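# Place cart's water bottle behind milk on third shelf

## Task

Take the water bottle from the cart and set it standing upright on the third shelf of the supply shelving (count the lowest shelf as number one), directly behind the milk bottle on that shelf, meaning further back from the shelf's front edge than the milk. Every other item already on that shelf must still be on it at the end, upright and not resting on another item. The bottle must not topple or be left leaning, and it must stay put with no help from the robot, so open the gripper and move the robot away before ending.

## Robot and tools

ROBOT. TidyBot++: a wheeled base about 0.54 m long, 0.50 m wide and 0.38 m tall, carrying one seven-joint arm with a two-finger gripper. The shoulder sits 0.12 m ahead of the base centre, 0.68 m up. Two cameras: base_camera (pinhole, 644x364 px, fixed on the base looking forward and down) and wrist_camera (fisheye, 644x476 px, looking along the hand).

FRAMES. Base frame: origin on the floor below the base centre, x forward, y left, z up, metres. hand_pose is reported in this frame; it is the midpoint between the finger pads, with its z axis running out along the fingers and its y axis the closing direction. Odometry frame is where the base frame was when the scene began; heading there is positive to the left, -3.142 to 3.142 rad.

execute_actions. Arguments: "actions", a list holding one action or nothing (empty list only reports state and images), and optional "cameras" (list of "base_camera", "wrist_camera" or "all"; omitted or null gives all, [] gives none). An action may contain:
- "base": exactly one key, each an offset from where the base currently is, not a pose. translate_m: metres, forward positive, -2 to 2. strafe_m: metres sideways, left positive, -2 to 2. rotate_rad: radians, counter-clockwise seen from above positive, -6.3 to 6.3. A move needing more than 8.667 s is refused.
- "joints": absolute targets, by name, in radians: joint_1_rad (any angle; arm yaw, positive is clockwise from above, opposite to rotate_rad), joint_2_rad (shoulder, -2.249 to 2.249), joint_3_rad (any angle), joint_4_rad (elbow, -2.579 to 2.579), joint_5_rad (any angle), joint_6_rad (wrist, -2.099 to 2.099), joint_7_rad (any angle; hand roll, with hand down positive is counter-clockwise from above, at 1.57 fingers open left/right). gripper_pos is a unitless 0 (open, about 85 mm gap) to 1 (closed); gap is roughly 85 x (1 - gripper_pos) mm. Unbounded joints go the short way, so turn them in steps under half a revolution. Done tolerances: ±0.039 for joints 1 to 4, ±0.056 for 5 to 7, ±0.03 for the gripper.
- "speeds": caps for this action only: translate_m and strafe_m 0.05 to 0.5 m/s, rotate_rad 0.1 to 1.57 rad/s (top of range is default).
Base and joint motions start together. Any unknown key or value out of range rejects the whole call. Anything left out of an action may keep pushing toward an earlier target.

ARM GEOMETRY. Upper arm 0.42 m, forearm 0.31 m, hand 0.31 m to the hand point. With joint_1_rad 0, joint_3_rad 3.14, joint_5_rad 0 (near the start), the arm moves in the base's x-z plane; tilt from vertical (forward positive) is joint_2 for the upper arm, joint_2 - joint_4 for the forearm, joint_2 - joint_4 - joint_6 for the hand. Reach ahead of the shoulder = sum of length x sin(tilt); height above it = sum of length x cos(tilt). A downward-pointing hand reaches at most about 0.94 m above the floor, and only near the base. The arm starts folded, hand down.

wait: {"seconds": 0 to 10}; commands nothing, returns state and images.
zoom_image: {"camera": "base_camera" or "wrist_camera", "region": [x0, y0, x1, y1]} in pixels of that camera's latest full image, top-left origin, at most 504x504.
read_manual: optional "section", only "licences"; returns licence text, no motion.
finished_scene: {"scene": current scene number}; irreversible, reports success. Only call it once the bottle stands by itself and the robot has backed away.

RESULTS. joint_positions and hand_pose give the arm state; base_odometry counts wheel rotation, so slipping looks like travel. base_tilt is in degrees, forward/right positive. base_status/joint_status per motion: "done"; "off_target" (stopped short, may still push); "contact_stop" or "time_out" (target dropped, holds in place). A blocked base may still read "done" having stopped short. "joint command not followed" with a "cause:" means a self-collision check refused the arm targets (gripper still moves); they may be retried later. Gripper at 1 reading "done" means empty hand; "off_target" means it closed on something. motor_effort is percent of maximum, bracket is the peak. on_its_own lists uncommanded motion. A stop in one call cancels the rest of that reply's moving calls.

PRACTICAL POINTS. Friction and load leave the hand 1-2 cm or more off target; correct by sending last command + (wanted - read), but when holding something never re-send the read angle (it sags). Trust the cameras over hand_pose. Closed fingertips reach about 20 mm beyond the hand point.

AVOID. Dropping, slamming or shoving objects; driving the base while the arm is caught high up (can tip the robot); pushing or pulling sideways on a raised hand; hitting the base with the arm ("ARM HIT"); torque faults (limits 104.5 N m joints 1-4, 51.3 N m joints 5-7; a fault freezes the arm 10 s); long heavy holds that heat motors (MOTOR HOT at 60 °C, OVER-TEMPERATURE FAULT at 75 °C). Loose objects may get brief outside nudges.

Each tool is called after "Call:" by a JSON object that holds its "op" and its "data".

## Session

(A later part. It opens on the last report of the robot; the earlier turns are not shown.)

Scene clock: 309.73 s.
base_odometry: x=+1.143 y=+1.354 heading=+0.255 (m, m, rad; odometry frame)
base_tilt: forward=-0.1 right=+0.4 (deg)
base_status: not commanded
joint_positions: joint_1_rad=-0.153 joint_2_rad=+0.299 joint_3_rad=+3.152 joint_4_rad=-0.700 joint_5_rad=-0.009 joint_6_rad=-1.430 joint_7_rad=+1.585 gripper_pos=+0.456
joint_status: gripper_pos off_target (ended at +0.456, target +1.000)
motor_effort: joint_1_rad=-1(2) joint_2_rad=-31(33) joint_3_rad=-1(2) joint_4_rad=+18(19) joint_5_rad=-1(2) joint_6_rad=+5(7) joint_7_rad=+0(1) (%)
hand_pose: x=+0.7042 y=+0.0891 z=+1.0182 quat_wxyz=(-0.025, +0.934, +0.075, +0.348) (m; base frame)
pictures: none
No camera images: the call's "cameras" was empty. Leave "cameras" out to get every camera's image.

Call:
{"op": "execute_actions", "data": {"actions": [{"joints":{"joint_1_rad":-0.05,"joint_2_rad":-0.19,"joint_4_rad":-1.737,"joint_6_rad":-0.03}}], "cameras": []}}

Call:
{"op": "execute_actions", "data": {"actions": [{"base":{"translate_m":-0.21},"speeds":{"translate_m":0.1}}], "cameras": []}}

Call:
{"op": "execute_actions", "data": {"actions": [{"joints":{"joint_2_rad":0.036,"joint_4_rad":-2.085,"joint_6_rad":1.12}}]}}

Scene clock: 314.00 s.
base_odometry: x=+1.143 y=+1.354 heading=+0.255 (m, m, rad; odometry frame)
base_tilt: forward=-0.1 right=+0.4 (deg)
base_status: not commanded
joint_positions: joint_1_rad=-0.065 joint_2_rad=-0.160 joint_3_rad=+3.152 joint_4_rad=-1.738 joint_5_rad=-0.009 joint_6_rad=-0.071 joint_7_rad=+1.585 gripper_pos=+0.456
joint_status: all done
motor_effort: joint_1_rad=+0(0) joint_2_rad=-21(31) joint_3_rad=+0(0) joint_4_rad=+25(26) joint_5_rad=-1(0) joint_6_rad=+10(11) joint_7_rad=+0(0) (%)
hand_pose: x=+0.6758 y=+0.0314 z=+1.0706 quat_wxyz=(-0.017, +0.734, +0.022, +0.679) (m; base frame)
pictures: none
No camera images: the call's "cameras" was empty. Leave "cameras" out to get every camera's image.

Scene clock: 316.67 s.
base_odometry: x=+0.940 y=+1.301 heading=+0.256 (m, m, rad; odometry frame)
base_tilt: forward=-0.1 right=+0.4 (deg)
base_status: done
joint_positions: joint_1_rad=-0.064 joint_2_rad=-0.168 joint_3_rad=+3.152 joint_4_rad=-1.740 joint_5_rad=-0.009 joint_6_rad=-0.071 joint_7_rad=+1.585 gripper_pos=+0.456
joint_status: not commanded
motor_effort: joint_1_rad=-1(0) joint_2_rad=-21(25) joint_3_rad=+0(1) joint_4_rad=+26(27) joint_5_rad=-1(1) joint_6_rad=+10(10) joint_7_rad=+0(0) (%)
hand_pose: x=+0.6726 y=+0.0306 z=+1.0744 quat_wxyz=(-0.017, +0.731, +0.021, +0.681) (m; base frame)
pictures: none
No camera images: the call's "cameras" was empty. Leave "cameras" out to get every camera's image.

Scene clock: 318.30 s.
base_odometry: x=+0.940 y=+1.301 heading=+0.256 (m, m, rad; odometry frame)
base_tilt: forward=-0.1 right=+0.4 (deg)
base_status: not commanded
joint_positions: joint_1_rad=-0.064 joint_2_rad=+0.038 joint_3_rad=+3.152 joint_4_rad=-2.088 joint_5_rad=-0.009 joint_6_rad=+1.084 joint_7_rad=+1.585 gripper_pos=+0.456
joint_status: all done
motor_effort: joint_1_rad=-1(1) joint_2_rad=-27(29) joint_3_rad=+0(0) joint_4_rad=+22(26) joint_5_rad=-1(1) joint_6_rad=+9(10) joint_7_rad=-1(0) (%)
hand_pose: x=+0.6702 y=+0.0287 z=+1.0939 quat_wxyz=(-0.017, +0.497, +0.013, +0.867) (m; base frame)
pictures: base_camera, wrist_camera
camera_calibration (this result's frames):
wrist_camera: T_world_to_cam=[[-0.005157, -0.99998, -0.00362924, 0.0266961], [0.500441, 0.000561322, -0.865771, 0.66828], [0.865755, -0.006281, 0.500428, -0.989214], [0, 0, 0, 1]] pos_world=[0.52212, 0.0201072, 1.0737]
Images, in order (width x height): base_camera 644x364, wrist_camera 644x476.

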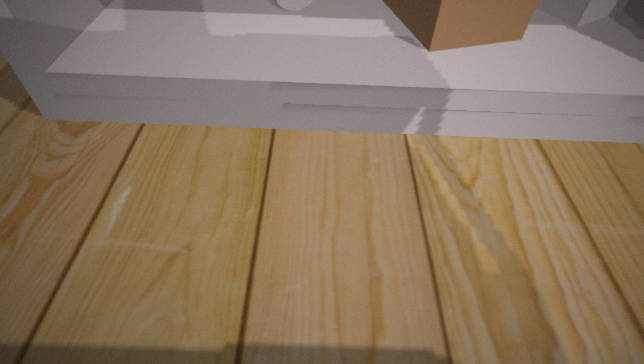

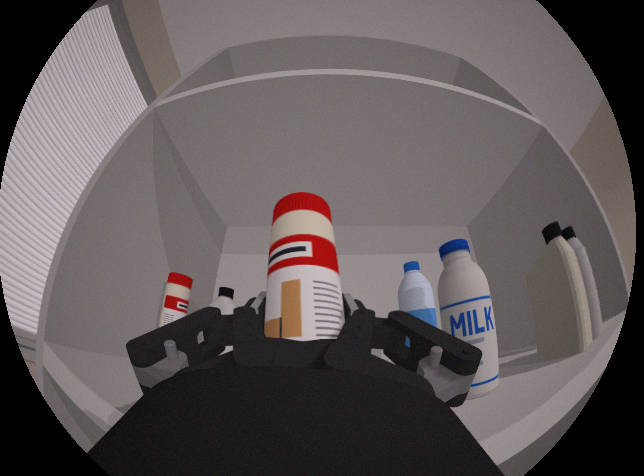

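Call:
{"op": "execute_actions", "data": {"actions": [{"joints":{"joint_2_rad":0.1,"joint_4_rad":-2.12,"joint_6_rad":1.2}}], "cameras": []}}

Scene clock: 320.00 s.
base_odometry: x=+0.940 y=+1.301 heading=+0.256 (m, m, rad; odometry frame)
base_tilt: forward=-0.2 right=+0.4 (deg)
base_status: not commanded
joint_positions: joint_1_rad=-0.064 joint_2_rad=+0.083 joint_3_rad=+3.152 joint_4_rad=-2.108 joint_5_rad=-0.009 joint_6_rad=+1.174 joint_7_rad=+1.585 gripper_pos=+0.456
joint_status: all done
motor_effort: joint_1_rad=-1(2) joint_2_rad=-23(27) joint_3_rad=-1(1) joint_4_rad=+19(22) joint_5_rad=+0(0) joint_6_rad=+7(10) joint_7_rad=+0(0) (%)
hand_pose: x=+0.6738 y=+0.0290 z=+1.0819 quat_wxyz=(-0.016, +0.487, +0.013, +0.873) (m; base frame)
pictures: none
No camera images: the call's "cameras" was empty. Leave "cameras" out to get every camera's image.

Effort dropped a bit; release.

Call:
{"op": "execute_actions", "data": {"actions": [{"joints":{"gripper_pos":0}}], "cameras": []}}

Call:
{"op": "execute_actions", "data": {"actions": [{"base":{"translate_m":-0.25},"speeds":{"translate_m":0.15}}], "cameras": []}}

Call:
{"op": "execute_actions", "data": {"actions": [{"joints":{"joint_1_rad":0.05,"joint_2_rad":-0.03,"joint_4_rad":-1.1,"joint_6_rad":-0.95}}], "cameras": ["wrist_camera"]}}

Scene clock: 322.33 s.
base_odometry: x=+0.940 y=+1.301 heading=+0.256 (m, m, rad; odometry frame)
base_tilt: forward=-0.2 right=+0.4 (deg)
base_status: not commanded
joint_positions: joint_1_rad=-0.064 joint_2_rad=+0.083 joint_3_rad=+3.152 joint_4_rad=-2.109 joint_5_rad=-0.009 joint_6_rad=+1.174 joint_7_rad=+1.585 gripper_pos=+0.000
joint_status: all done
motor_effort: joint_1_rad=-1(0) joint_2_rad=-24(25) joint_3_rad=-1(0) joint_4_rad=+19(19) joint_5_rad=+0(1) joint_6_rad=+7(7) joint_7_rad=-1(0) (%)
hand_pose: x=+0.6737 y=+0.0288 z=+1.0818 quat_wxyz=(-0.016, +0.487, +0.013, +0.873) (m; base frame)
pictures: none
No camera images: the call's "cameras" was empty. Leave "cameras" out to get every camera's image.

Scene clock: 324.67 s.
base_odometry: x=+0.698 y=+1.237 heading=+0.256 (m, m, rad; odometry frame)
base_tilt: forward=-0.1 right=+0.4 (deg)
base_status: done
joint_positions: joint_1_rad=-0.063 joint_2_rad=+0.092 joint_3_rad=+3.152 joint_4_rad=-2.110 joint_5_rad=-0.009 joint_6_rad=+1.175 joint_7_rad=+1.585 gripper_pos=+0.000
joint_status: not commanded
motor_effort: joint_1_rad=-1(2) joint_2_rad=-24(27) joint_3_rad=-1(2) joint_4_rad=+19(19) joint_5_rad=+0(0) joint_6_rad=+7(7) joint_7_rad=+0(0) (%)
hand_pose: x=+0.6771 y=+0.0288 z=+1.0765 quat_wxyz=(-0.016, +0.491, +0.013, +0.871) (m; base frame)
pictures: none
No camera images: the call's "cameras" was empty. Leave "cameras" out to get every camera's image.

Scene clock: 327.30 s.
base_odometry: x=+0.698 y=+1.237 heading=+0.256 (m, m, rad; odometry frame)
base_tilt: forward=-0.1 right=+0.4 (deg)
base_status: not commanded
joint_positions: joint_1_rad=+0.035 joint_2_rad=-0.019 joint_3_rad=+3.152 joint_4_rad=-1.110 joint_5_rad=-0.009 joint_6_rad=-0.923 joint_7_rad=+1.585 gripper_pos=+0.000
joint_status: all done
motor_effort: joint_1_rad=+0(2) joint_2_rad=-21(29) joint_3_rad=+0(0) joint_4_rad=+20(23) joint_5_rad=+0(1) joint_6_rad=+8(8) joint_7_rad=-1(1) (%)
hand_pose: x=+0.6709 y=-0.0216 z=+1.1140 quat_wxyz=(+0.012, +0.845, -0.014, +0.534) (m; base frame)
pictures: wrist_camera
camera_calibration (this result's frames):
wrist_camera: T_world_to_cam=[[-0.0691451, -0.99685, 0.0388567, -0.0279292], [-0.434344, -0.00498249, -0.900734, 1.3513], [0.898089, -0.0791585, -0.432631, 0.0159033], [0, 0, 0, 1]] pos_world=[0.570714, -0.0198495, 1.22512]
Images, in order (width x height): wrist_camera 644x476.

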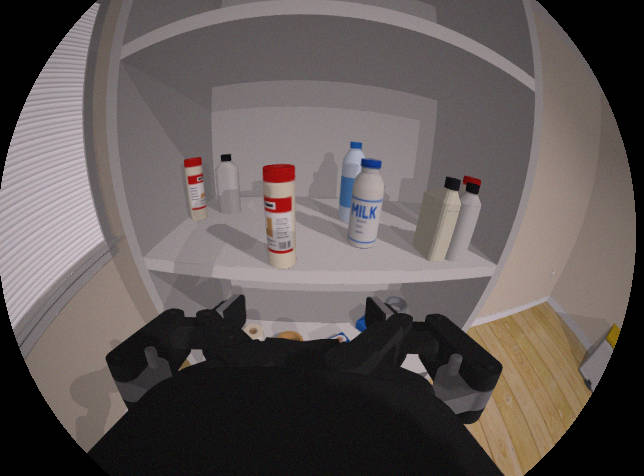

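Call:
{"op": "execute_actions", "data": {"actions": [{"joints":{"joint_6_rad":-1.5}}]}}

Scene clock: 329.13 s.
base_odometry: x=+0.698 y=+1.237 heading=+0.256 (m, m, rad; odometry frame)
base_tilt: forward=-0.2 right=+0.4 (deg)
base_status: not commanded
joint_positions: joint_1_rad=+0.035 joint_2_rad=-0.019 joint_3_rad=+3.152 joint_4_rad=-1.106 joint_5_rad=-0.009 joint_6_rad=-1.491 joint_7_rad=+1.585 gripper_pos=+0.000
joint_status: all done
motor_effort: joint_1_rad=+0(1) joint_2_rad=-20(22) joint_3_rad=-1(1) joint_4_rad=+18(20) joint_5_rad=-1(0) joint_6_rad=+4(8) joint_7_rad=-1(0) (%)
hand_pose: x=+0.5553 y=-0.0158 z=+0.9852 quat_wxyz=(+0.004, +0.961, -0.014, +0.278) (m; base frame)
pictures: base_camera, wrist_camera
camera_calibration (this result's frames):
wrist_camera: T_world_to_cam=[[-0.03984, -0.998122, 0.0465354, -0.048994], [-0.848849, 0.00923902, -0.528555, 1.04887], [0.527132, -0.0605592, -0.847623, 0.6796], [0, 0, 0, 1]] pos_world=[0.530144, -0.0174365, 1.13271]
Images, in order (width x height): base_camera 644x364, wrist_camera 644x476.

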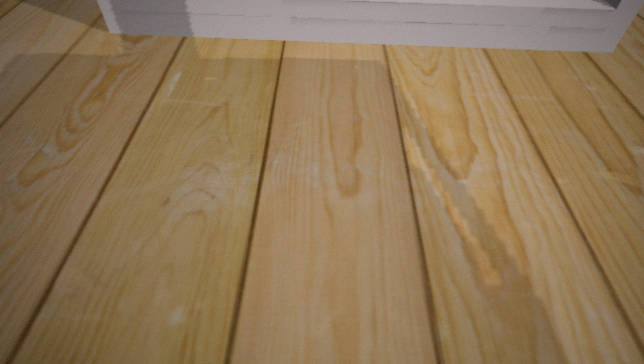

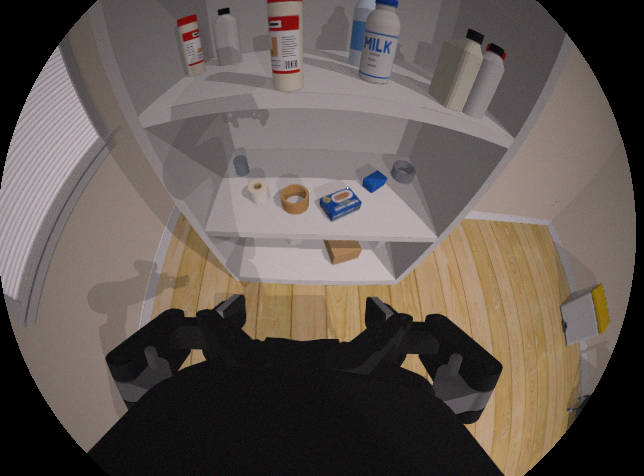

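Call:
{"op": "zoom_image", "data": {"camera": "wrist_camera", "region": [150, 0, 450, 300]}}

Region (150, 0, 450, 300) of wrist_camera's 644x476 image, scaled by 1.680.

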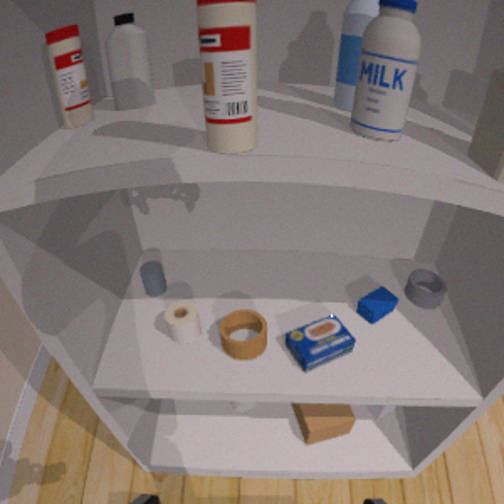

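Call:
{"op": "execute_actions", "data": {"actions": [{"base":{"rotate_rad":0.9},"joints":{"joint_6_rad":-1.3}}], "cameras": ["wrist_camera","base_camera"]}}

Scene clock: 333.10 s.
base_odometry: x=+0.698 y=+1.237 heading=+1.155 (m, m, rad; odometry frame)
base_tilt: forward=-0.2 right=+0.4 (deg)
base_status: done
joint_positions: joint_1_rad=+0.042 joint_2_rad=-0.019 joint_3_rad=+3.150 joint_4_rad=-1.104 joint_5_rad=-0.009 joint_6_rad=-1.312 joint_7_rad=+1.585 gripper_pos=+0.000
joint_status: all done
motor_effort: joint_1_rad=-1(2) joint_2_rad=-20(23) joint_3_rad=-1(2) joint_4_rad=+19(20) joint_5_rad=-1(2) joint_6_rad=+5(6) joint_7_rad=+0(1) (%)
hand_pose: x=+0.5997 y=-0.0207 z=+1.0201 quat_wxyz=(+0.008, +0.931, -0.017, +0.363) (m; base frame)
pictures: base_camera, wrist_camera
camera_calibration (this result's frames):
wrist_camera: T_world_to_cam=[[-0.0553421, -0.99741, 0.0459473, -0.0437673], [-0.739442, 0.010019, -0.673145, 1.18692], [0.670941, -0.0712287, -0.738081, 0.487329], [0, 0, 0, 1]] pos_world=[0.54827, -0.020834, 1.16067]
Images, in order (width x height): base_camera 644x364, wrist_camera 644x476.

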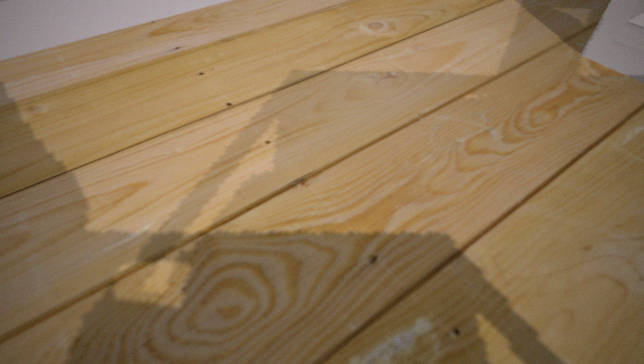

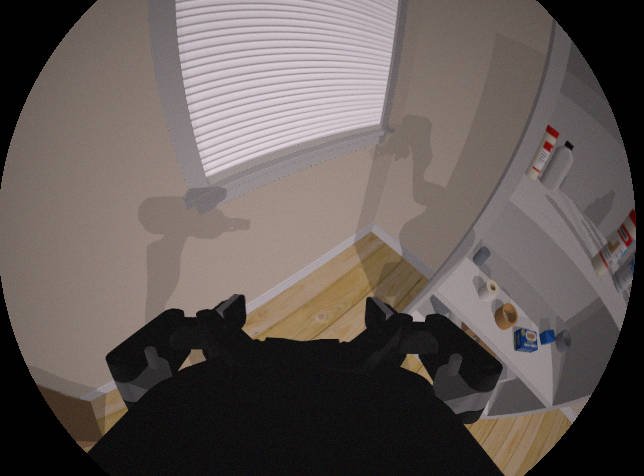

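Call:
{"op": "execute_actions", "data": {"actions": [{"base":{"rotate_rad":-0.9},"joints":{"joint_2_rad":1.2,"joint_4_rad":-2.2,"joint_6_rad":-0.3}}]}}

Scene clock: 336.60 s.
base_odometry: x=+0.699 y=+1.237 heading=+0.256 (m, m, rad; odometry frame)
base_tilt: forward=-0.1 right=+0.4 (deg)
base_status: done
joint_positions: joint_1_rad=+0.058 joint_2_rad=+1.188 joint_3_rad=+3.165 joint_4_rad=-2.188 joint_5_rad=-0.009 joint_6_rad=-0.331 joint_7_rad=+1.585 gripper_pos=+0.000
joint_status: all done
motor_effort: joint_1_rad=+0(5) joint_2_rad=-32(44) joint_3_rad=-1(4) joint_4_rad=-6(19) joint_5_rad=-1(0) joint_6_rad=-4(6) joint_7_rad=+0(0) (%)
hand_pose: x=+0.2687 y=-0.0166 z=+0.2704 quat_wxyz=(-0.001, +0.960, -0.032, -0.279) (m; base frame)
pictures: base_camera, wrist_camera
camera_calibration (this result's frames):
wrist_camera: T_world_to_cam=[[-0.0253799, -0.998656, 0.0451891, -0.0314124], [-0.839899, 0.0458167, 0.540806, 0.136799], [-0.54215, -0.0242287, -0.839933, 0.510656], [0, 0, 0, 1]] pos_world=[0.390952, -0.0252654, 0.356354]
Images, in order (width x height): base_camera 644x364, wrist_camera 644x476.

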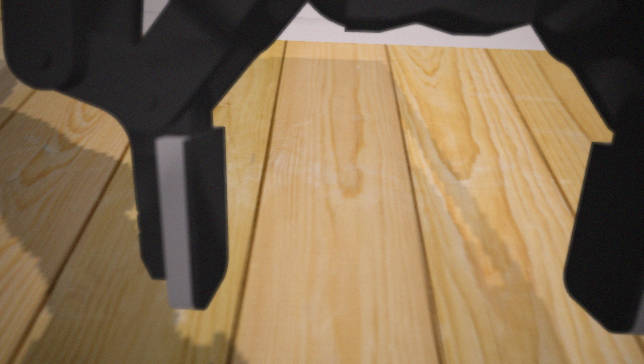

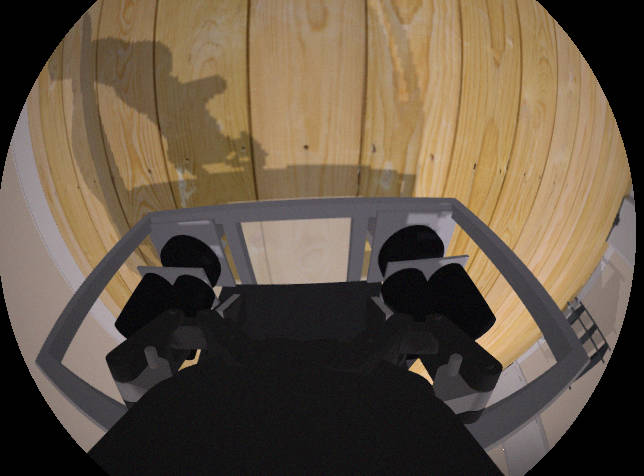

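Wrong sign on the wrist. Point hand forward.

Call:
{"op": "execute_actions", "data": {"actions": [{"joints":{"joint_6_rad":1.7}}], "cameras": ["wrist_camera"]}}

Scene clock: 339.50 s.
base_odometry: x=+0.699 y=+1.237 heading=+0.256 (m, m, rad; odometry frame)
base_tilt: forward=-0.1 right=+0.4 (deg)
base_status: not commanded
joint_positions: joint_1_rad=+0.058 joint_2_rad=+1.189 joint_3_rad=+3.165 joint_4_rad=-2.195 joint_5_rad=-0.009 joint_6_rad=+1.692 joint_7_rad=+1.585 gripper_pos=+0.000
joint_status: all done
motor_effort: joint_1_rad=-2(1) joint_2_rad=-41(41) joint_3_rad=-1(1) joint_4_rad=+2(5) joint_5_rad=-1(1) joint_6_rad=+8(9) joint_7_rad=+0(0) (%)
hand_pose: x=+0.7412 y=-0.0469 z=+0.4952 quat_wxyz=(+0.038, +0.749, -0.015, +0.662) (m; base frame)
pictures: wrist_camera
camera_calibration (this result's frames):
wrist_camera: T_world_to_cam=[[-0.115908, -0.99152, 0.0587638, 0.000840046], [-0.13056, -0.0434402, -0.990488, 0.64186], [0.984642, -0.122478, -0.124418, -0.53574], [0, 0, 0, 1]] pos_world=[0.611411, -0.036901, 0.56905]
Images, in order (width x height): wrist_camera 644x476.

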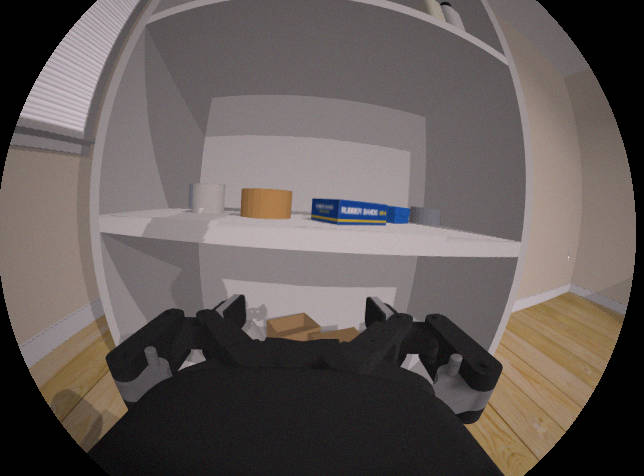

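Call:
{"op": "execute_actions", "data": {"actions": [{"joints":{"joint_6_rad":1.35}}], "cameras": ["wrist_camera"]}}

Scene clock: 341.03 s.
base_odometry: x=+0.699 y=+1.237 heading=+0.256 (m, m, rad; odometry frame)
base_tilt: forward=-0.1 right=+0.4 (deg)
base_status: not commanded
joint_positions: joint_1_rad=+0.058 joint_2_rad=+1.199 joint_3_rad=+3.165 joint_4_rad=-2.196 joint_5_rad=-0.009 joint_6_rad=+1.360 joint_7_rad=+1.585 gripper_pos=+0.000
joint_status: all done
motor_effort: joint_1_rad=-1(1) joint_2_rad=-40(43) joint_3_rad=-1(1) joint_4_rad=+1(2) joint_5_rad=+0(1) joint_6_rad=+7(9) joint_7_rad=+0(1) (%)
hand_pose: x=+0.7089 y=-0.0468 z=+0.3909 quat_wxyz=(+0.033, +0.851, -0.020, +0.525) (m; base frame)
pictures: wrist_camera
camera_calibration (this result's frames):
wrist_camera: T_world_to_cam=[[-0.101419, -0.992329, 0.0706859, -0.0116757], [-0.454899, -0.016932, -0.890382, 0.726299], [0.884749, -0.122456, -0.449692, -0.318898], [0, 0, 0, 1]] pos_world=[0.611353, -0.0383395, 0.504103]
Images, in order (width x height): wrist_camera 644x476.

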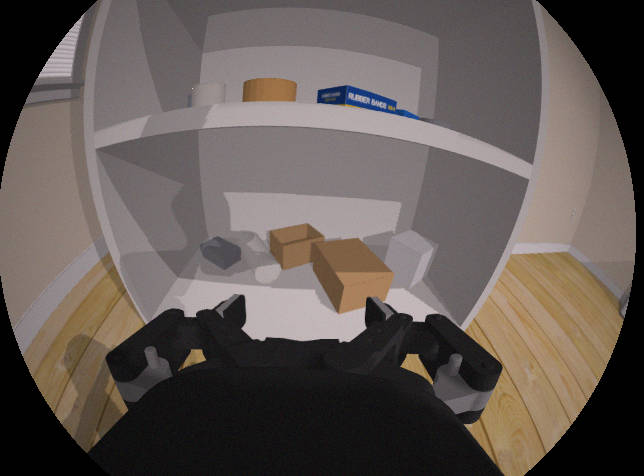

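Call:
{"op": "zoom_image", "data": {"camera": "wrist_camera", "region": [180, 200, 460, 320]}}

Region (180, 200, 460, 320) of wrist_camera's 644x476 image, scaled by 1.800; it fills the top 216 rows of this view, and the rest is white.

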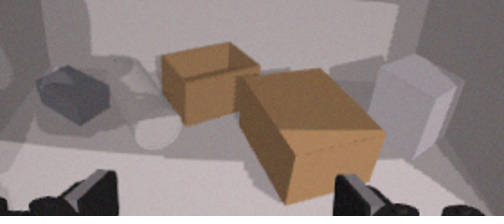

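Call:
{"op": "execute_actions", "data": {"actions": [{"joints":{"joint_2_rad":-0.03,"joint_4_rad":-1.1,"joint_6_rad":-0.6}}], "cameras": ["wrist_camera"]}}

Scene clock: 345.13 s.
base_odometry: x=+0.699 y=+1.237 heading=+0.256 (m, m, rad; odometry frame)
base_tilt: forward=-0.1 right=+0.4 (deg)
base_status: not commanded
joint_positions: joint_1_rad=+0.058 joint_2_rad=-0.036 joint_3_rad=+3.165 joint_4_rad=-1.103 joint_5_rad=-0.009 joint_6_rad=-0.569 joint_7_rad=+1.585 gripper_pos=+0.000
joint_status: all done
motor_effort: joint_1_rad=-2(1) joint_2_rad=-22(48) joint_3_rad=+0(1) joint_4_rad=+21(22) joint_5_rad=+0(1) joint_6_rad=+8(8) joint_7_rad=+0(0) (%)
hand_pose: x=+0.6883 y=-0.0440 z=+1.2337 quat_wxyz=(+0.028, +0.729, -0.026, +0.683) (m; base frame)
pictures: wrist_camera
camera_calibration (this result's frames):
wrist_camera: T_world_to_cam=[[-0.119844, -0.992484, 0.0247559, -0.00116726], [-0.0724214, -0.0161296, -0.997244, 1.33602], [0.990148, -0.121306, -0.0699441, -0.462282], [0, 0, 0, 1]] pos_world=[0.554344, -0.0356868, 1.30003]
Images, in order (width x height): wrist_camera 644x476.

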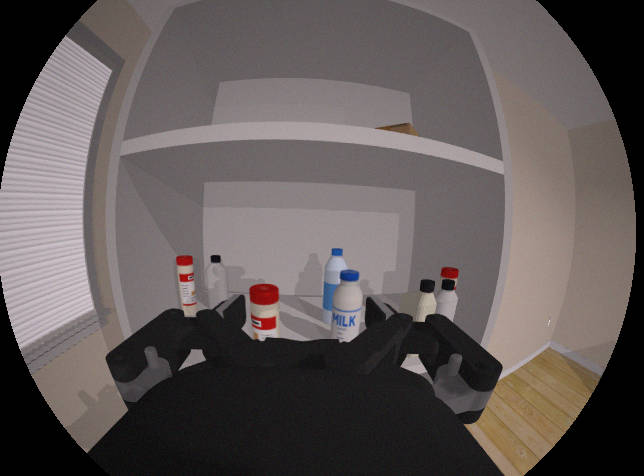

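Call:
{"op": "execute_actions", "data": {"actions": [{"base":{"translate_m":-0.9},"joints":{"joint_6_rad":-1.3}}]}}

Scene clock: 348.90 s.
base_odometry: x=-0.173 y=+1.010 heading=+0.255 (m, m, rad; odometry frame)
base_tilt: forward=-0.2 right=+0.4 (deg)
base_status: done
joint_positions: joint_1_rad=+0.058 joint_2_rad=-0.033 joint_3_rad=+3.165 joint_4_rad=-1.102 joint_5_rad=-0.009 joint_6_rad=-1.290 joint_7_rad=+1.585 gripper_pos=+0.000
joint_status: all done
motor_effort: joint_1_rad=-1(1) joint_2_rad=-20(26) joint_3_rad=-1(1) joint_4_rad=+19(21) joint_5_rad=+0(1) joint_6_rad=+6(8) joint_7_rad=+0(0) (%)
hand_pose: x=+0.5993 y=-0.0354 z=+1.0324 quat_wxyz=(+0.014, +0.924, -0.031, +0.381) (m; base frame)
pictures: base_camera, wrist_camera
camera_calibration (this result's frames):
wrist_camera: T_world_to_cam=[[-0.0872862, -0.995163, 0.0450722, -0.0389303], [-0.712899, 0.030798, -0.70059, 1.20828], [0.695814, -0.0932838, -0.712139, 0.453146], [0, 0, 0, 1]] pos_world=[0.542681, -0.0336835, 1.17097]
Images, in order (width x height): base_camera 644x364, wrist_camera 644x476.

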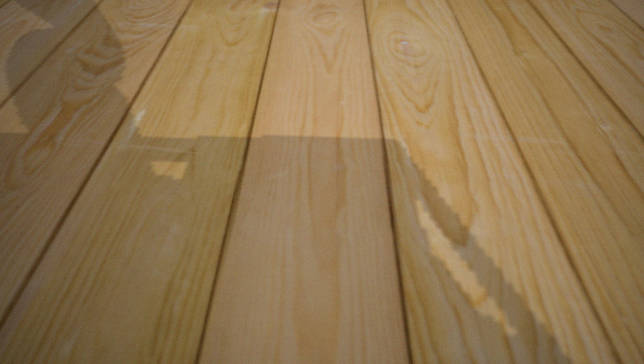

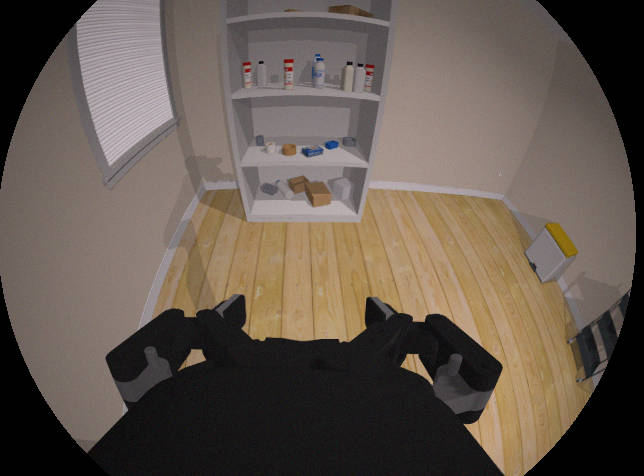

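Call:
{"op": "execute_actions", "data": {"actions": [{"base":{"rotate_rad":3.1},"joints":{"joint_2_rad":-0.339,"joint_4_rad":-2.52,"joint_6_rad":-0.845}}]}}

Scene clock: 353.33 s.
base_odometry: x=-0.172 y=+1.010 heading=-2.929 (m, m, rad; odometry frame)
base_tilt: forward=-0.2 right=+0.4 (deg)
base_status: done
joint_positions: joint_1_rad=+0.055 joint_2_rad=-0.319 joint_3_rad=+3.161 joint_4_rad=-2.507 joint_5_rad=-0.009 joint_6_rad=-0.876 joint_7_rad=+1.585 gripper_pos=+0.000
joint_status: all done
motor_effort: joint_1_rad=-1(3) joint_2_rad=-3(21) joint_3_rad=+0(3) joint_4_rad=+15(19) joint_5_rad=-1(2) joint_6_rad=+0(6) joint_7_rad=+0(1) (%)
hand_pose: x=+0.2675 y=-0.0070 z=+0.5890 quat_wxyz=(-0.005, +0.999, -0.033, +0.039) (m; base frame)
pictures: base_camera, wrist_camera
camera_calibration (this result's frames):
wrist_camera: T_world_to_cam=[[-0.0523773, -0.99804, 0.0342544, -0.0226584], [-0.996149, 0.0498012, -0.0721649, 0.365912], [0.0703175, -0.0379023, -0.996804, 0.706317], [0, 0, 0, 1]] pos_world=[0.31365, -0.0140658, 0.731242]
Images, in order (width x height): base_camera 644x364, wrist_camera 644x476.

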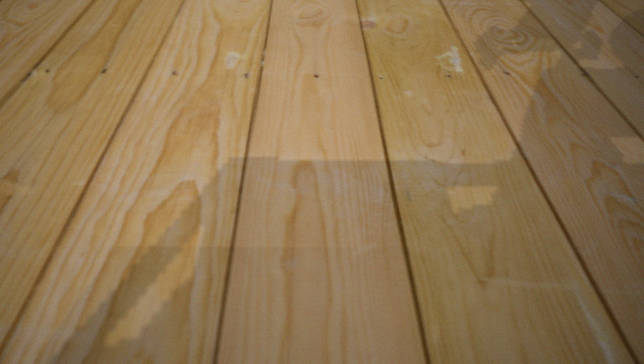

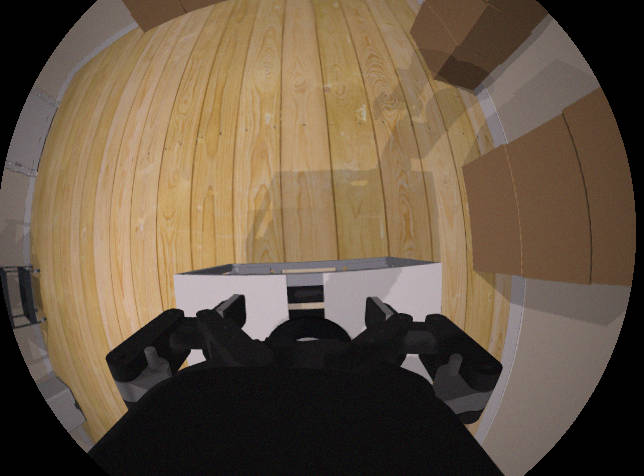

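Still searching for the tall white bottle, from a wider view of the shelf.

Call:
{"op": "execute_actions", "data": {"actions": [{"base":{"rotate_rad":-3.1},"joints":{"joint_2_rad":0.6,"joint_4_rad":-2.0,"joint_6_rad":0.9}}], "cameras": []}}

Call:
{"op": "execute_actions", "data": {"actions": [{"base":{"translate_m":0.9},"speeds":{"translate_m":0.3}}]}}

Scene clock: 365.77 s.
base_odometry: x=-0.172 y=+1.010 heading=+0.255 (m, m, rad; odometry frame)
base_tilt: forward=-0.1 right=+0.4 (deg)
base_status: done
joint_positions: joint_1_rad=+0.057 joint_2_rad=+0.608 joint_3_rad=+3.166 joint_4_rad=-1.995 joint_5_rad=+0.008 joint_6_rad=+0.891 joint_7_rad=+1.577 gripper_pos=+0.000
joint_status: all done
motor_effort: joint_1_rad=-1(51) joint_2_rad=-40(48) joint_3_rad=-1(56) joint_4_rad=+14(81) joint_5_rad=-1(45) joint_6_rad=+8(38) joint_7_rad=+0(7) (%)
hand_pose: x=+0.8273 y=-0.0505 z=+0.7137 quat_wxyz=(+0.032, +0.755, -0.018, +0.655) (m; base frame)
pictures: none
No camera images: the call's "cameras" was empty. Leave "cameras" out to get every camera's image.

Scene clock: 369.73 s.
base_odometry: x=+0.699 y=+1.237 heading=+0.254 (m, m, rad; odometry frame)
base_tilt: forward=-0.1 right=+0.4 (deg)
base_status: done
joint_positions: joint_1_rad=+0.057 joint_2_rad=+0.607 joint_3_rad=+3.166 joint_4_rad=-1.995 joint_5_rad=+0.008 joint_6_rad=+0.891 joint_7_rad=+1.577 gripper_pos=+0.000
joint_status: not commanded
motor_effort: joint_1_rad=-1(1) joint_2_rad=-40(43) joint_3_rad=-1(1) joint_4_rad=+14(16) joint_5_rad=-1(1) joint_6_rad=+8(8) joint_7_rad=+0(0) (%)
hand_pose: x=+0.8271 y=-0.0505 z=+0.7141 quat_wxyz=(+0.032, +0.755, -0.018, +0.655) (m; base frame)
pictures: base_camera, wrist_camera
camera_calibration (this result's frames):
wrist_camera: T_world_to_cam=[[-0.110915, -0.992747, 0.0463798, -0.000961299], [-0.147433, -0.0297152, -0.988626, 0.883037], [0.982833, -0.116491, -0.143068, -0.578379], [0, 0, 0, 1]] pos_world=[0.698533, -0.0420908, 0.79029]
Images, in order (width x height): base_camera 644x364, wrist_camera 644x476.

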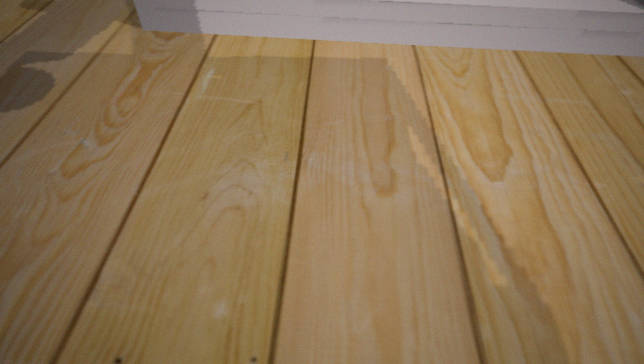

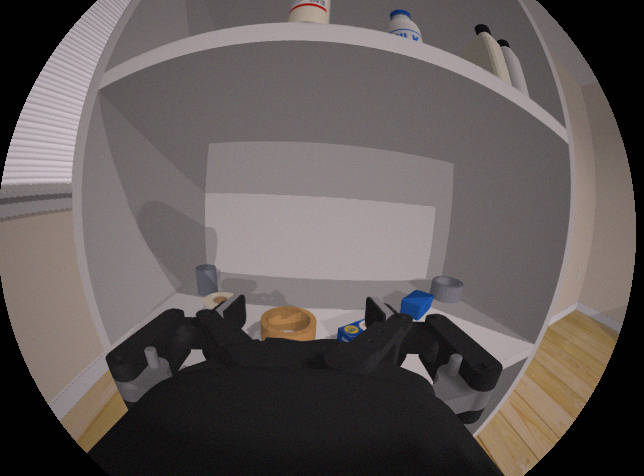

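Call:
{"op": "execute_actions", "data": {"actions": [{"joints":{"joint_2_rad":0.252,"joint_4_rad":-0.648,"joint_6_rad":-1.1,"joint_1_rad":0.0}}], "cameras": ["wrist_camera"]}}

Scene clock: 373.37 s.
base_odometry: x=+0.699 y=+1.237 heading=+0.254 (m, m, rad; odometry frame)
base_tilt: forward=-0.1 right=+0.4 (deg)
base_status: not commanded
joint_positions: joint_1_rad=+0.016 joint_2_rad=+0.243 joint_3_rad=+3.166 joint_4_rad=-0.649 joint_5_rad=+0.006 joint_6_rad=-1.071 joint_7_rad=+1.574 gripper_pos=+0.000
joint_status: all done
motor_effort: joint_1_rad=+0(3) joint_2_rad=-30(65) joint_3_rad=-1(1) joint_4_rad=+19(43) joint_5_rad=-1(4) joint_6_rad=+7(28) joint_7_rad=+0(4) (%)
hand_pose: x=+0.7524 y=-0.0221 z=+1.1684 quat_wxyz=(+0.017, +0.831, -0.013, +0.555) (m; base frame)
pictures: wrist_camera
camera_calibration (this result's frames):
wrist_camera: T_world_to_cam=[[-0.0768867, -0.996005, 0.0454102, -0.0266759], [-0.388481, -0.012019, -0.921378, 1.42514], [0.918243, -0.0884827, -0.386005, -0.103599], [0, 0, 0, 1]] pos_world=[0.646717, -0.0186074, 1.27431]
Images, in order (width x height): wrist_camera 644x476.

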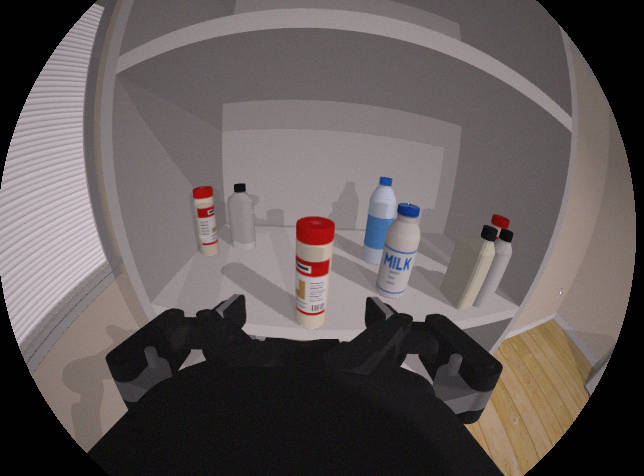

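Call:
{"op": "execute_actions", "data": {"actions": [{"joints":{"joint_2_rad":1.2,"joint_4_rad":-2.2,"joint_6_rad":1.45}}], "cameras": []}}

Call:
{"op": "execute_actions", "data": {"actions": [{"base":{"translate_m":0.2},"speeds":{"translate_m":0.15}}], "cameras": ["wrist_camera"]}}

Scene clock: 378.53 s.
base_odometry: x=+0.699 y=+1.237 heading=+0.255 (m, m, rad; odometry frame)
base_tilt: forward=-0.1 right=+0.4 (deg)
base_status: not commanded
joint_positions: joint_1_rad=+0.011 joint_2_rad=+1.185 joint_3_rad=+3.163 joint_4_rad=-2.186 joint_5_rad=-0.002 joint_6_rad=+1.419 joint_7_rad=+1.560 gripper_pos=+0.000
joint_status: all done
motor_effort: joint_1_rad=+0(5) joint_2_rad=-41(61) joint_3_rad=-1(5) joint_4_rad=+2(39) joint_5_rad=-1(8) joint_6_rad=+8(40) joint_7_rad=+0(6) (%)
hand_pose: x=+0.7261 y=-0.0159 z=+0.4179 quat_wxyz=(+0.011, +0.828, -0.007, +0.560) (m; base frame)
pictures: none
No camera images: the call's "cameras" was empty. Leave "cameras" out to get every camera's image.

Scene clock: 380.53 s.
base_odometry: x=+0.893 y=+1.287 heading=+0.255 (m, m, rad; odometry frame)
base_tilt: forward=-0.1 right=+0.4 (deg)
base_status: done
joint_positions: joint_1_rad=+0.011 joint_2_rad=+1.185 joint_3_rad=+3.163 joint_4_rad=-2.192 joint_5_rad=-0.002 joint_6_rad=+1.420 joint_7_rad=+1.560 gripper_pos=+0.000
joint_status: not commanded
motor_effort: joint_1_rad=-1(1) joint_2_rad=-40(42) joint_3_rad=-1(1) joint_4_rad=+2(3) joint_5_rad=-1(2) joint_6_rad=+8(8) joint_7_rad=+0(0) (%)
hand_pose: x=+0.7238 y=-0.0159 z=+0.4169 quat_wxyz=(+0.011, +0.830, -0.007, +0.558) (m; base frame)
pictures: wrist_camera
camera_calibration (this result's frames):
wrist_camera: T_world_to_cam=[[-0.0607082, -0.997248, 0.0425481, 0.00086282], [-0.381964, -0.0161721, -0.924036, 0.718064], [0.922181, -0.0723484, -0.379932, -0.372018], [0, 0, 0, 1]] pos_world=[0.617395, -0.0144418, 0.522138]
Images, in order (width x height): wrist_camera 644x476.

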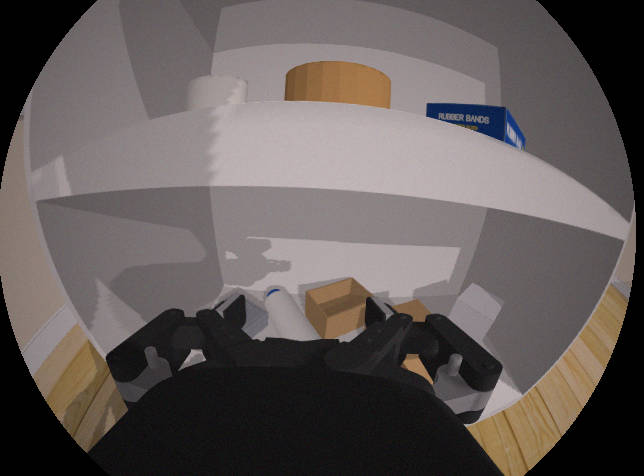

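Call:
{"op": "execute_actions", "data": {"actions": [{"joints":{"joint_6_rad":1.0}}], "cameras": ["wrist_camera"]}}

Scene clock: 382.13 s.
base_odometry: x=+0.893 y=+1.287 heading=+0.255 (m, m, rad; odometry frame)
base_tilt: forward=-0.1 right=+0.4 (deg)
base_status: not commanded
joint_positions: joint_1_rad=+0.011 joint_2_rad=+1.196 joint_3_rad=+3.163 joint_4_rad=-2.195 joint_5_rad=-0.002 joint_6_rad=+1.009 joint_7_rad=+1.560 gripper_pos=+0.000
joint_status: all done
motor_effort: joint_1_rad=+0(1) joint_2_rad=-39(42) joint_3_rad=-1(1) joint_4_rad=+0(2) joint_5_rad=-2(1) joint_6_rad=+6(8) joint_7_rad=+0(0) (%)
hand_pose: x=+0.6472 y=-0.0165 z=+0.3055 quat_wxyz=(+0.011, +0.929, -0.011, +0.371) (m; base frame)
pictures: wrist_camera
camera_calibration (this result's frames):
wrist_camera: T_world_to_cam=[[-0.0478018, -0.997225, 0.0570723, -0.0124317], [-0.729054, -0.00422443, -0.684443, 0.737466], [0.682785, -0.0743264, -0.726829, -0.0828334], [0, 0, 0, 1]] pos_world=[0.593615, -0.0154385, 0.445258]
Images, in order (width x height): wrist_camera 644x476.

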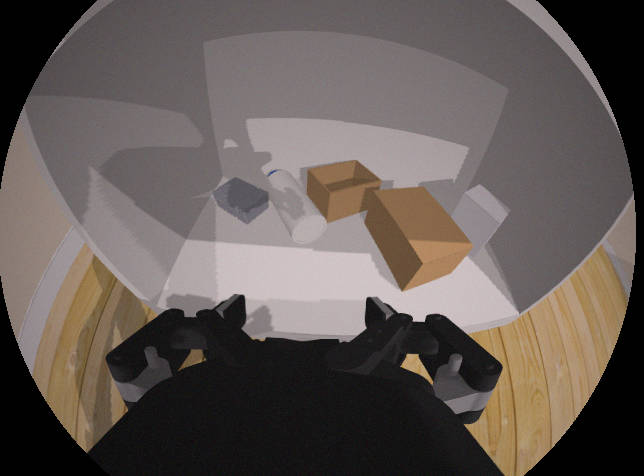

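Call:
{"op": "execute_actions", "data": {"actions": [{"joints":{"joint_2_rad":2.0,"joint_4_rad":-0.446,"joint_6_rad":0.55}}], "cameras": ["wrist_camera"]}}

Scene clock: 396.27 s.
base_odometry: x=+0.893 y=+1.287 heading=+0.255 (m, m, rad; odometry frame)
base_tilt: forward=-0.1 right=+0.4 (deg)
base_status: not commanded
joint_positions: joint_1_rad=+0.011 joint_2_rad=+1.980 joint_3_rad=+3.163 joint_4_rad=-0.460 joint_5_rad=-0.002 joint_6_rad=+0.581 joint_7_rad=+1.560 gripper_pos=+0.000
joint_status: all done
motor_effort: joint_1_rad=+0(1) joint_2_rad=-56(56) joint_3_rad=-1(1) joint_4_rad=+17(18) joint_5_rad=-1(1) joint_6_rad=+8(8) joint_7_rad=+0(0) (%)
hand_pose: x=+1.0061 y=-0.0107 z=+0.1854 quat_wxyz=(+0.005, +0.801, +0.000, +0.598) (m; base frame)
pictures: wrist_camera
camera_calibration (this result's frames):
wrist_camera: T_world_to_cam=[[-0.0456737, -0.998299, 0.036228, 0.0191306], [-0.289786, -0.0214657, -0.956851, 0.525377], [0.956001, -0.0542013, -0.288313, -0.770719], [0, 0, 0, 1]] pos_world=[0.889929, -0.0113983, 0.279806]
Images, in order (width x height): wrist_camera 644x476.

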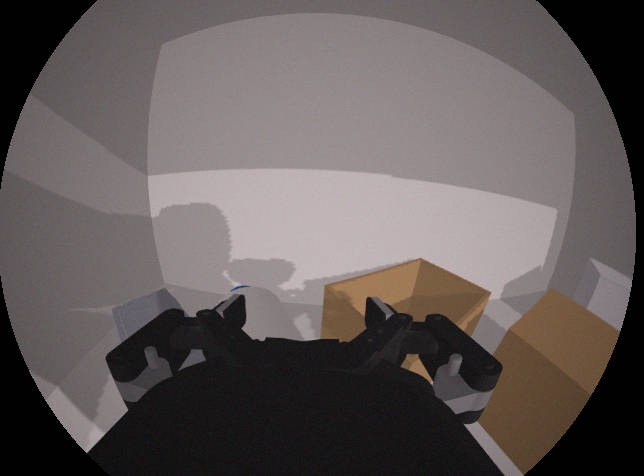

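Call:
{"op": "execute_actions", "data": {"actions": [{"joints":{"joint_1_rad":-0.04,"joint_6_rad":0.42}}], "cameras": ["wrist_camera"]}}

Scene clock: 398.13 s.
base_odometry: x=+0.892 y=+1.287 heading=+0.255 (m, m, rad; odometry frame)
base_tilt: forward=-0.1 right=+0.4 (deg)
base_status: not commanded
joint_positions: joint_1_rad=-0.036 joint_2_rad=+1.982 joint_3_rad=+3.163 joint_4_rad=-0.436 joint_5_rad=-0.002 joint_6_rad=+0.454 joint_7_rad=+1.560 gripper_pos=+0.000
joint_status: all done
motor_effort: joint_1_rad=-1(3) joint_2_rad=-55(56) joint_3_rad=-1(2) joint_4_rad=+16(17) joint_5_rad=-1(1) joint_6_rad=+7(7) joint_7_rad=-1(2) (%)
hand_pose: x=+0.9996 y=+0.0304 z=+0.1584 quat_wxyz=(-0.007, +0.831, +0.019, +0.555) (m; base frame)
pictures: wrist_camera
camera_calibration (this result's frames):
wrist_camera: T_world_to_cam=[[0.00348445, -0.999176, 0.0404295, 0.0109851], [-0.386871, -0.0386286, -0.921324, 0.590447], [0.922127, -0.0124307, -0.386687, -0.721908], [0, 0, 0, 1]] pos_world=[0.89408, 0.0248103, 0.264396]
Images, in order (width x height): wrist_camera 644x476.

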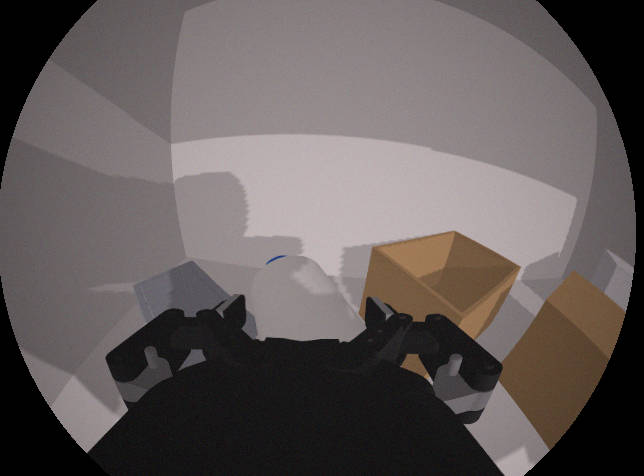

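Call:
{"op": "execute_actions", "data": {"actions": [{"joints":{"gripper_pos":1}}], "cameras": []}}

Scene clock: 399.97 s.
base_odometry: x=+0.892 y=+1.287 heading=+0.255 (m, m, rad; odometry frame)
base_tilt: forward=-0.1 right=+0.4 (deg)
base_status: not commanded
joint_positions: joint_1_rad=-0.036 joint_2_rad=+1.964 joint_3_rad=+3.163 joint_4_rad=-0.430 joint_5_rad=-0.002 joint_6_rad=+0.454 joint_7_rad=+1.560 gripper_pos=+0.999
joint_status: all done
motor_effort: joint_1_rad=-1(2) joint_2_rad=-48(55) joint_3_rad=-1(1) joint_4_rad=+12(16) joint_5_rad=-1(1) joint_6_rad=+4(7) joint_7_rad=+0(1) (%)
hand_pose: x=+1.0113 y=+0.0309 z=+0.1780 quat_wxyz=(-0.008, +0.824, +0.019, +0.566) (m; base frame)
pictures: none
No camera images: the call's "cameras" was empty. Leave "cameras" out to get every camera's image.

Slipped over the top. Go lower.

Call:
{"op": "execute_actions", "data": {"actions": [{"joints":{"gripper_pos":0}}], "cameras": []}}

Call:
{"op": "execute_actions", "data": {"actions": [{"joints":{"joint_2_rad":2.06,"joint_4_rad":-0.40,"joint_6_rad":0.38}}], "cameras": []}}

Call:
{"op": "execute_actions", "data": {"actions": [{"joints":{"gripper_pos":1}}], "cameras": ["wrist_camera"]}}

Scene clock: 402.40 s.
base_odometry: x=+0.892 y=+1.287 heading=+0.255 (m, m, rad; odometry frame)
base_tilt: forward=-0.1 right=+0.4 (deg)
base_status: not commanded
joint_positions: joint_1_rad=-0.036 joint_2_rad=+1.978 joint_3_rad=+3.163 joint_4_rad=-0.431 joint_5_rad=-0.002 joint_6_rad=+0.454 joint_7_rad=+1.560 gripper_pos=+0.000
joint_status: all done
motor_effort: joint_1_rad=-1(0) joint_2_rad=-56(56) joint_3_rad=-1(2) joint_4_rad=+16(17) joint_5_rad=-1(1) joint_6_rad=+7(7) joint_7_rad=+0(1) (%)
hand_pose: x=+1.0034 y=+0.0306 z=+0.1642 quat_wxyz=(-0.007, +0.829, +0.019, +0.559) (m; base frame)
pictures: none
No camera images: the call's "cameras" was empty. Leave "cameras" out to get every camera's image.

Scene clock: 403.17 s.
base_odometry: x=+0.892 y=+1.287 heading=+0.255 (m, m, rad; odometry frame)
base_tilt: forward=-0.1 right=+0.4 (deg)
base_status: not commanded
joint_positions: joint_1_rad=-0.036 joint_2_rad=+2.005 joint_3_rad=+3.163 joint_4_rad=-0.388 joint_5_rad=-0.002 joint_6_rad=+0.428 joint_7_rad=+1.560 gripper_pos=+0.000
joint_status: joint_2_rad off_target (ended at +2.005, target +2.060); the others done
motor_effort: joint_1_rad=-2(4) joint_2_rad=-48(55) joint_3_rad=-2(2) joint_4_rad=+13(15) joint_5_rad=-1(1) joint_6_rad=+4(7) joint_7_rad=-1(2) (%)
hand_pose: x=+1.0012 y=+0.0309 z=+0.1543 quat_wxyz=(-0.008, +0.832, +0.019, +0.555) (m; base frame)
pictures: none
No camera images: the call's "cameras" was empty. Leave "cameras" out to get every camera's image.

Scene clock: 404.27 s.
base_odometry: x=+0.892 y=+1.287 heading=+0.255 (m, m, rad; odometry frame)
base_tilt: forward=-0.1 right=+0.4 (deg)
base_status: not commanded
joint_positions: joint_1_rad=-0.036 joint_2_rad=+1.991 joint_3_rad=+3.163 joint_4_rad=-0.368 joint_5_rad=-0.002 joint_6_rad=+0.428 joint_7_rad=+1.560 gripper_pos=+0.999
joint_status: all done
motor_effort: joint_1_rad=-1(4) joint_2_rad=-41(48) joint_3_rad=-1(2) joint_4_rad=+9(13) joint_5_rad=-1(0) joint_6_rad=+1(6) joint_7_rad=-1(1) (%)
hand_pose: x=+1.0155 y=+0.0311 z=+0.1774 quat_wxyz=(-0.008, +0.822, +0.018, +0.569) (m; base frame)
pictures: wrist_camera
camera_calibration (this result's frames):
wrist_camera: T_world_to_cam=[[0.00237132, -0.999239, 0.0389346, 0.0122569], [-0.356333, -0.0372233, -0.933617, 0.585274], [0.934356, -0.0116598, -0.35615, -0.747082], [0, 0, 0, 1]] pos_world=[0.906564, 0.0253226, 0.279871]
Images, in order (width x height): wrist_camera 644x476.

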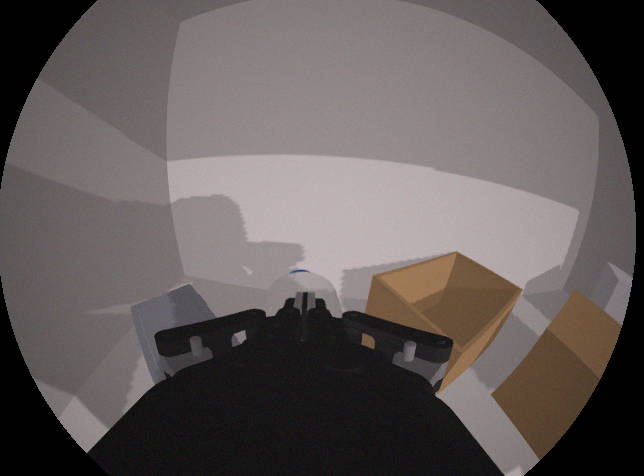

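Call:
{"op": "execute_actions", "data": {"actions": [{"base":{"translate_m":0.04},"speeds":{"translate_m":0.1},"joints":{"gripper_pos":0,"joint_2_rad":2.0,"joint_4_rad":0.045,"joint_6_rad":-0.2}}], "cameras": ["wrist_camera"]}}

Scene clock: 408.53 s.
base_odometry: x=+0.931 y=+1.297 heading=+0.255 (m, m, rad; odometry frame)
base_tilt: forward=-0.1 right=+0.4 (deg)
base_status: done
joint_positions: joint_1_rad=-0.036 joint_2_rad=+2.004 joint_3_rad=+3.163 joint_4_rad=+0.037 joint_5_rad=-0.002 joint_6_rad=-0.169 joint_7_rad=+1.560 gripper_pos=+0.000
joint_status: all done
motor_effort: joint_1_rad=-1(3) joint_2_rad=-61(62) joint_3_rad=-1(1) joint_4_rad=+21(22) joint_5_rad=+0(0) joint_6_rad=+7(8) joint_7_rad=+0(1) (%)
hand_pose: x=+1.0531 y=+0.0342 z=+0.2170 quat_wxyz=(-0.006, +0.876, +0.019, +0.482) (m; base frame)
pictures: wrist_camera
camera_calibration (this result's frames):
wrist_camera: T_world_to_cam=[[0.00856506, -0.998902, 0.0460506, 0.00572801], [-0.538937, -0.0434027, -0.841227, 0.808157], [0.842303, -0.0176132, -0.538717, -0.631275], [0, 0, 0, 1]] pos_world=[0.967221, 0.0296791, 0.339501]
Images, in order (width x height): wrist_camera 644x476.

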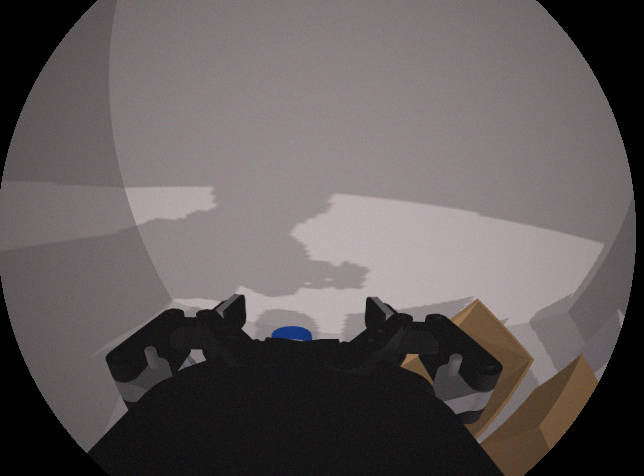

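Now swing the hand down.

Call:
{"op": "execute_actions", "data": {"actions": [{"joints":{"joint_6_rad":-0.45}}], "cameras": ["wrist_camera"]}}

Scene clock: 409.80 s.
base_odometry: x=+0.931 y=+1.297 heading=+0.255 (m, m, rad; odometry frame)
base_tilt: forward=-0.1 right=+0.4 (deg)
base_status: not commanded
joint_positions: joint_1_rad=-0.036 joint_2_rad=+2.007 joint_3_rad=+3.163 joint_4_rad=+0.039 joint_5_rad=-0.002 joint_6_rad=-0.439 joint_7_rad=+1.560 gripper_pos=+0.000
joint_status: all done
motor_effort: joint_1_rad=-1(2) joint_2_rad=-59(63) joint_3_rad=-1(2) joint_4_rad=+19(21) joint_5_rad=+0(0) joint_6_rad=+5(7) joint_7_rad=+0(0) (%)
hand_pose: x=+0.9984 y=+0.0308 z=+0.1513 quat_wxyz=(-0.002, +0.933, +0.019, +0.359) (m; base frame)
pictures: wrist_camera
camera_calibration (this result's frames):
wrist_camera: T_world_to_cam=[[0.0176241, -0.998366, 0.0543604, -0.00454938], [-0.744105, -0.0494116, -0.666233, 0.901839], [0.667831, -0.028708, -0.743759, -0.415063], [0, 0, 0, 1]] pos_world=[0.948334, 0.0281038, 0.292376]
Images, in order (width x height): wrist_camera 644x476.

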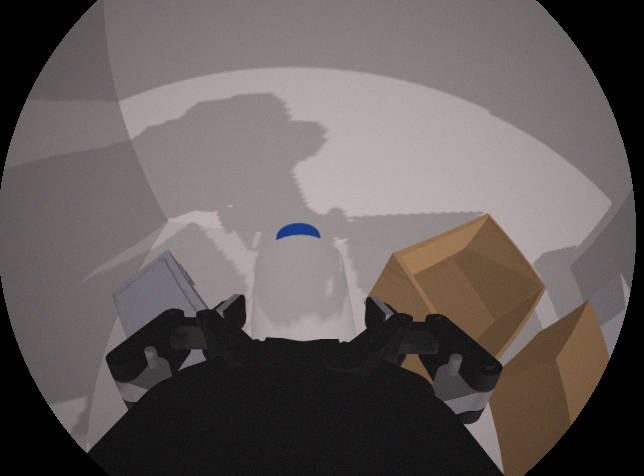

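Call:
{"op": "execute_actions", "data": {"actions": [{"joints":{"joint_2_rad":2.06,"gripper_pos":1}}], "cameras": []}}

Scene clock: 411.23 s.
base_odometry: x=+0.931 y=+1.297 heading=+0.255 (m, m, rad; odometry frame)
base_tilt: forward=-0.1 right=+0.4 (deg)
base_status: not commanded
joint_positions: joint_1_rad=-0.038 joint_2_rad=+1.995 joint_3_rad=+3.163 joint_4_rad=+0.075 joint_5_rad=-0.002 joint_6_rad=-0.433 joint_7_rad=+1.560 gripper_pos=+0.999
joint_status: joint_2_rad off_target (ended at +1.995, target +2.060); the others done
motor_effort: joint_1_rad=-1(4) joint_2_rad=-46(60) joint_3_rad=-1(1) joint_4_rad=+13(20) joint_5_rad=-1(1) joint_6_rad=+1(6) joint_7_rad=+0(0) (%)
hand_pose: x=+1.0180 y=+0.0343 z=+0.1816 quat_wxyz=(-0.003, +0.923, +0.020, +0.384) (m; base frame)
pictures: none
No camera images: the call's "cameras" was empty. Leave "cameras" out to get every camera's image.


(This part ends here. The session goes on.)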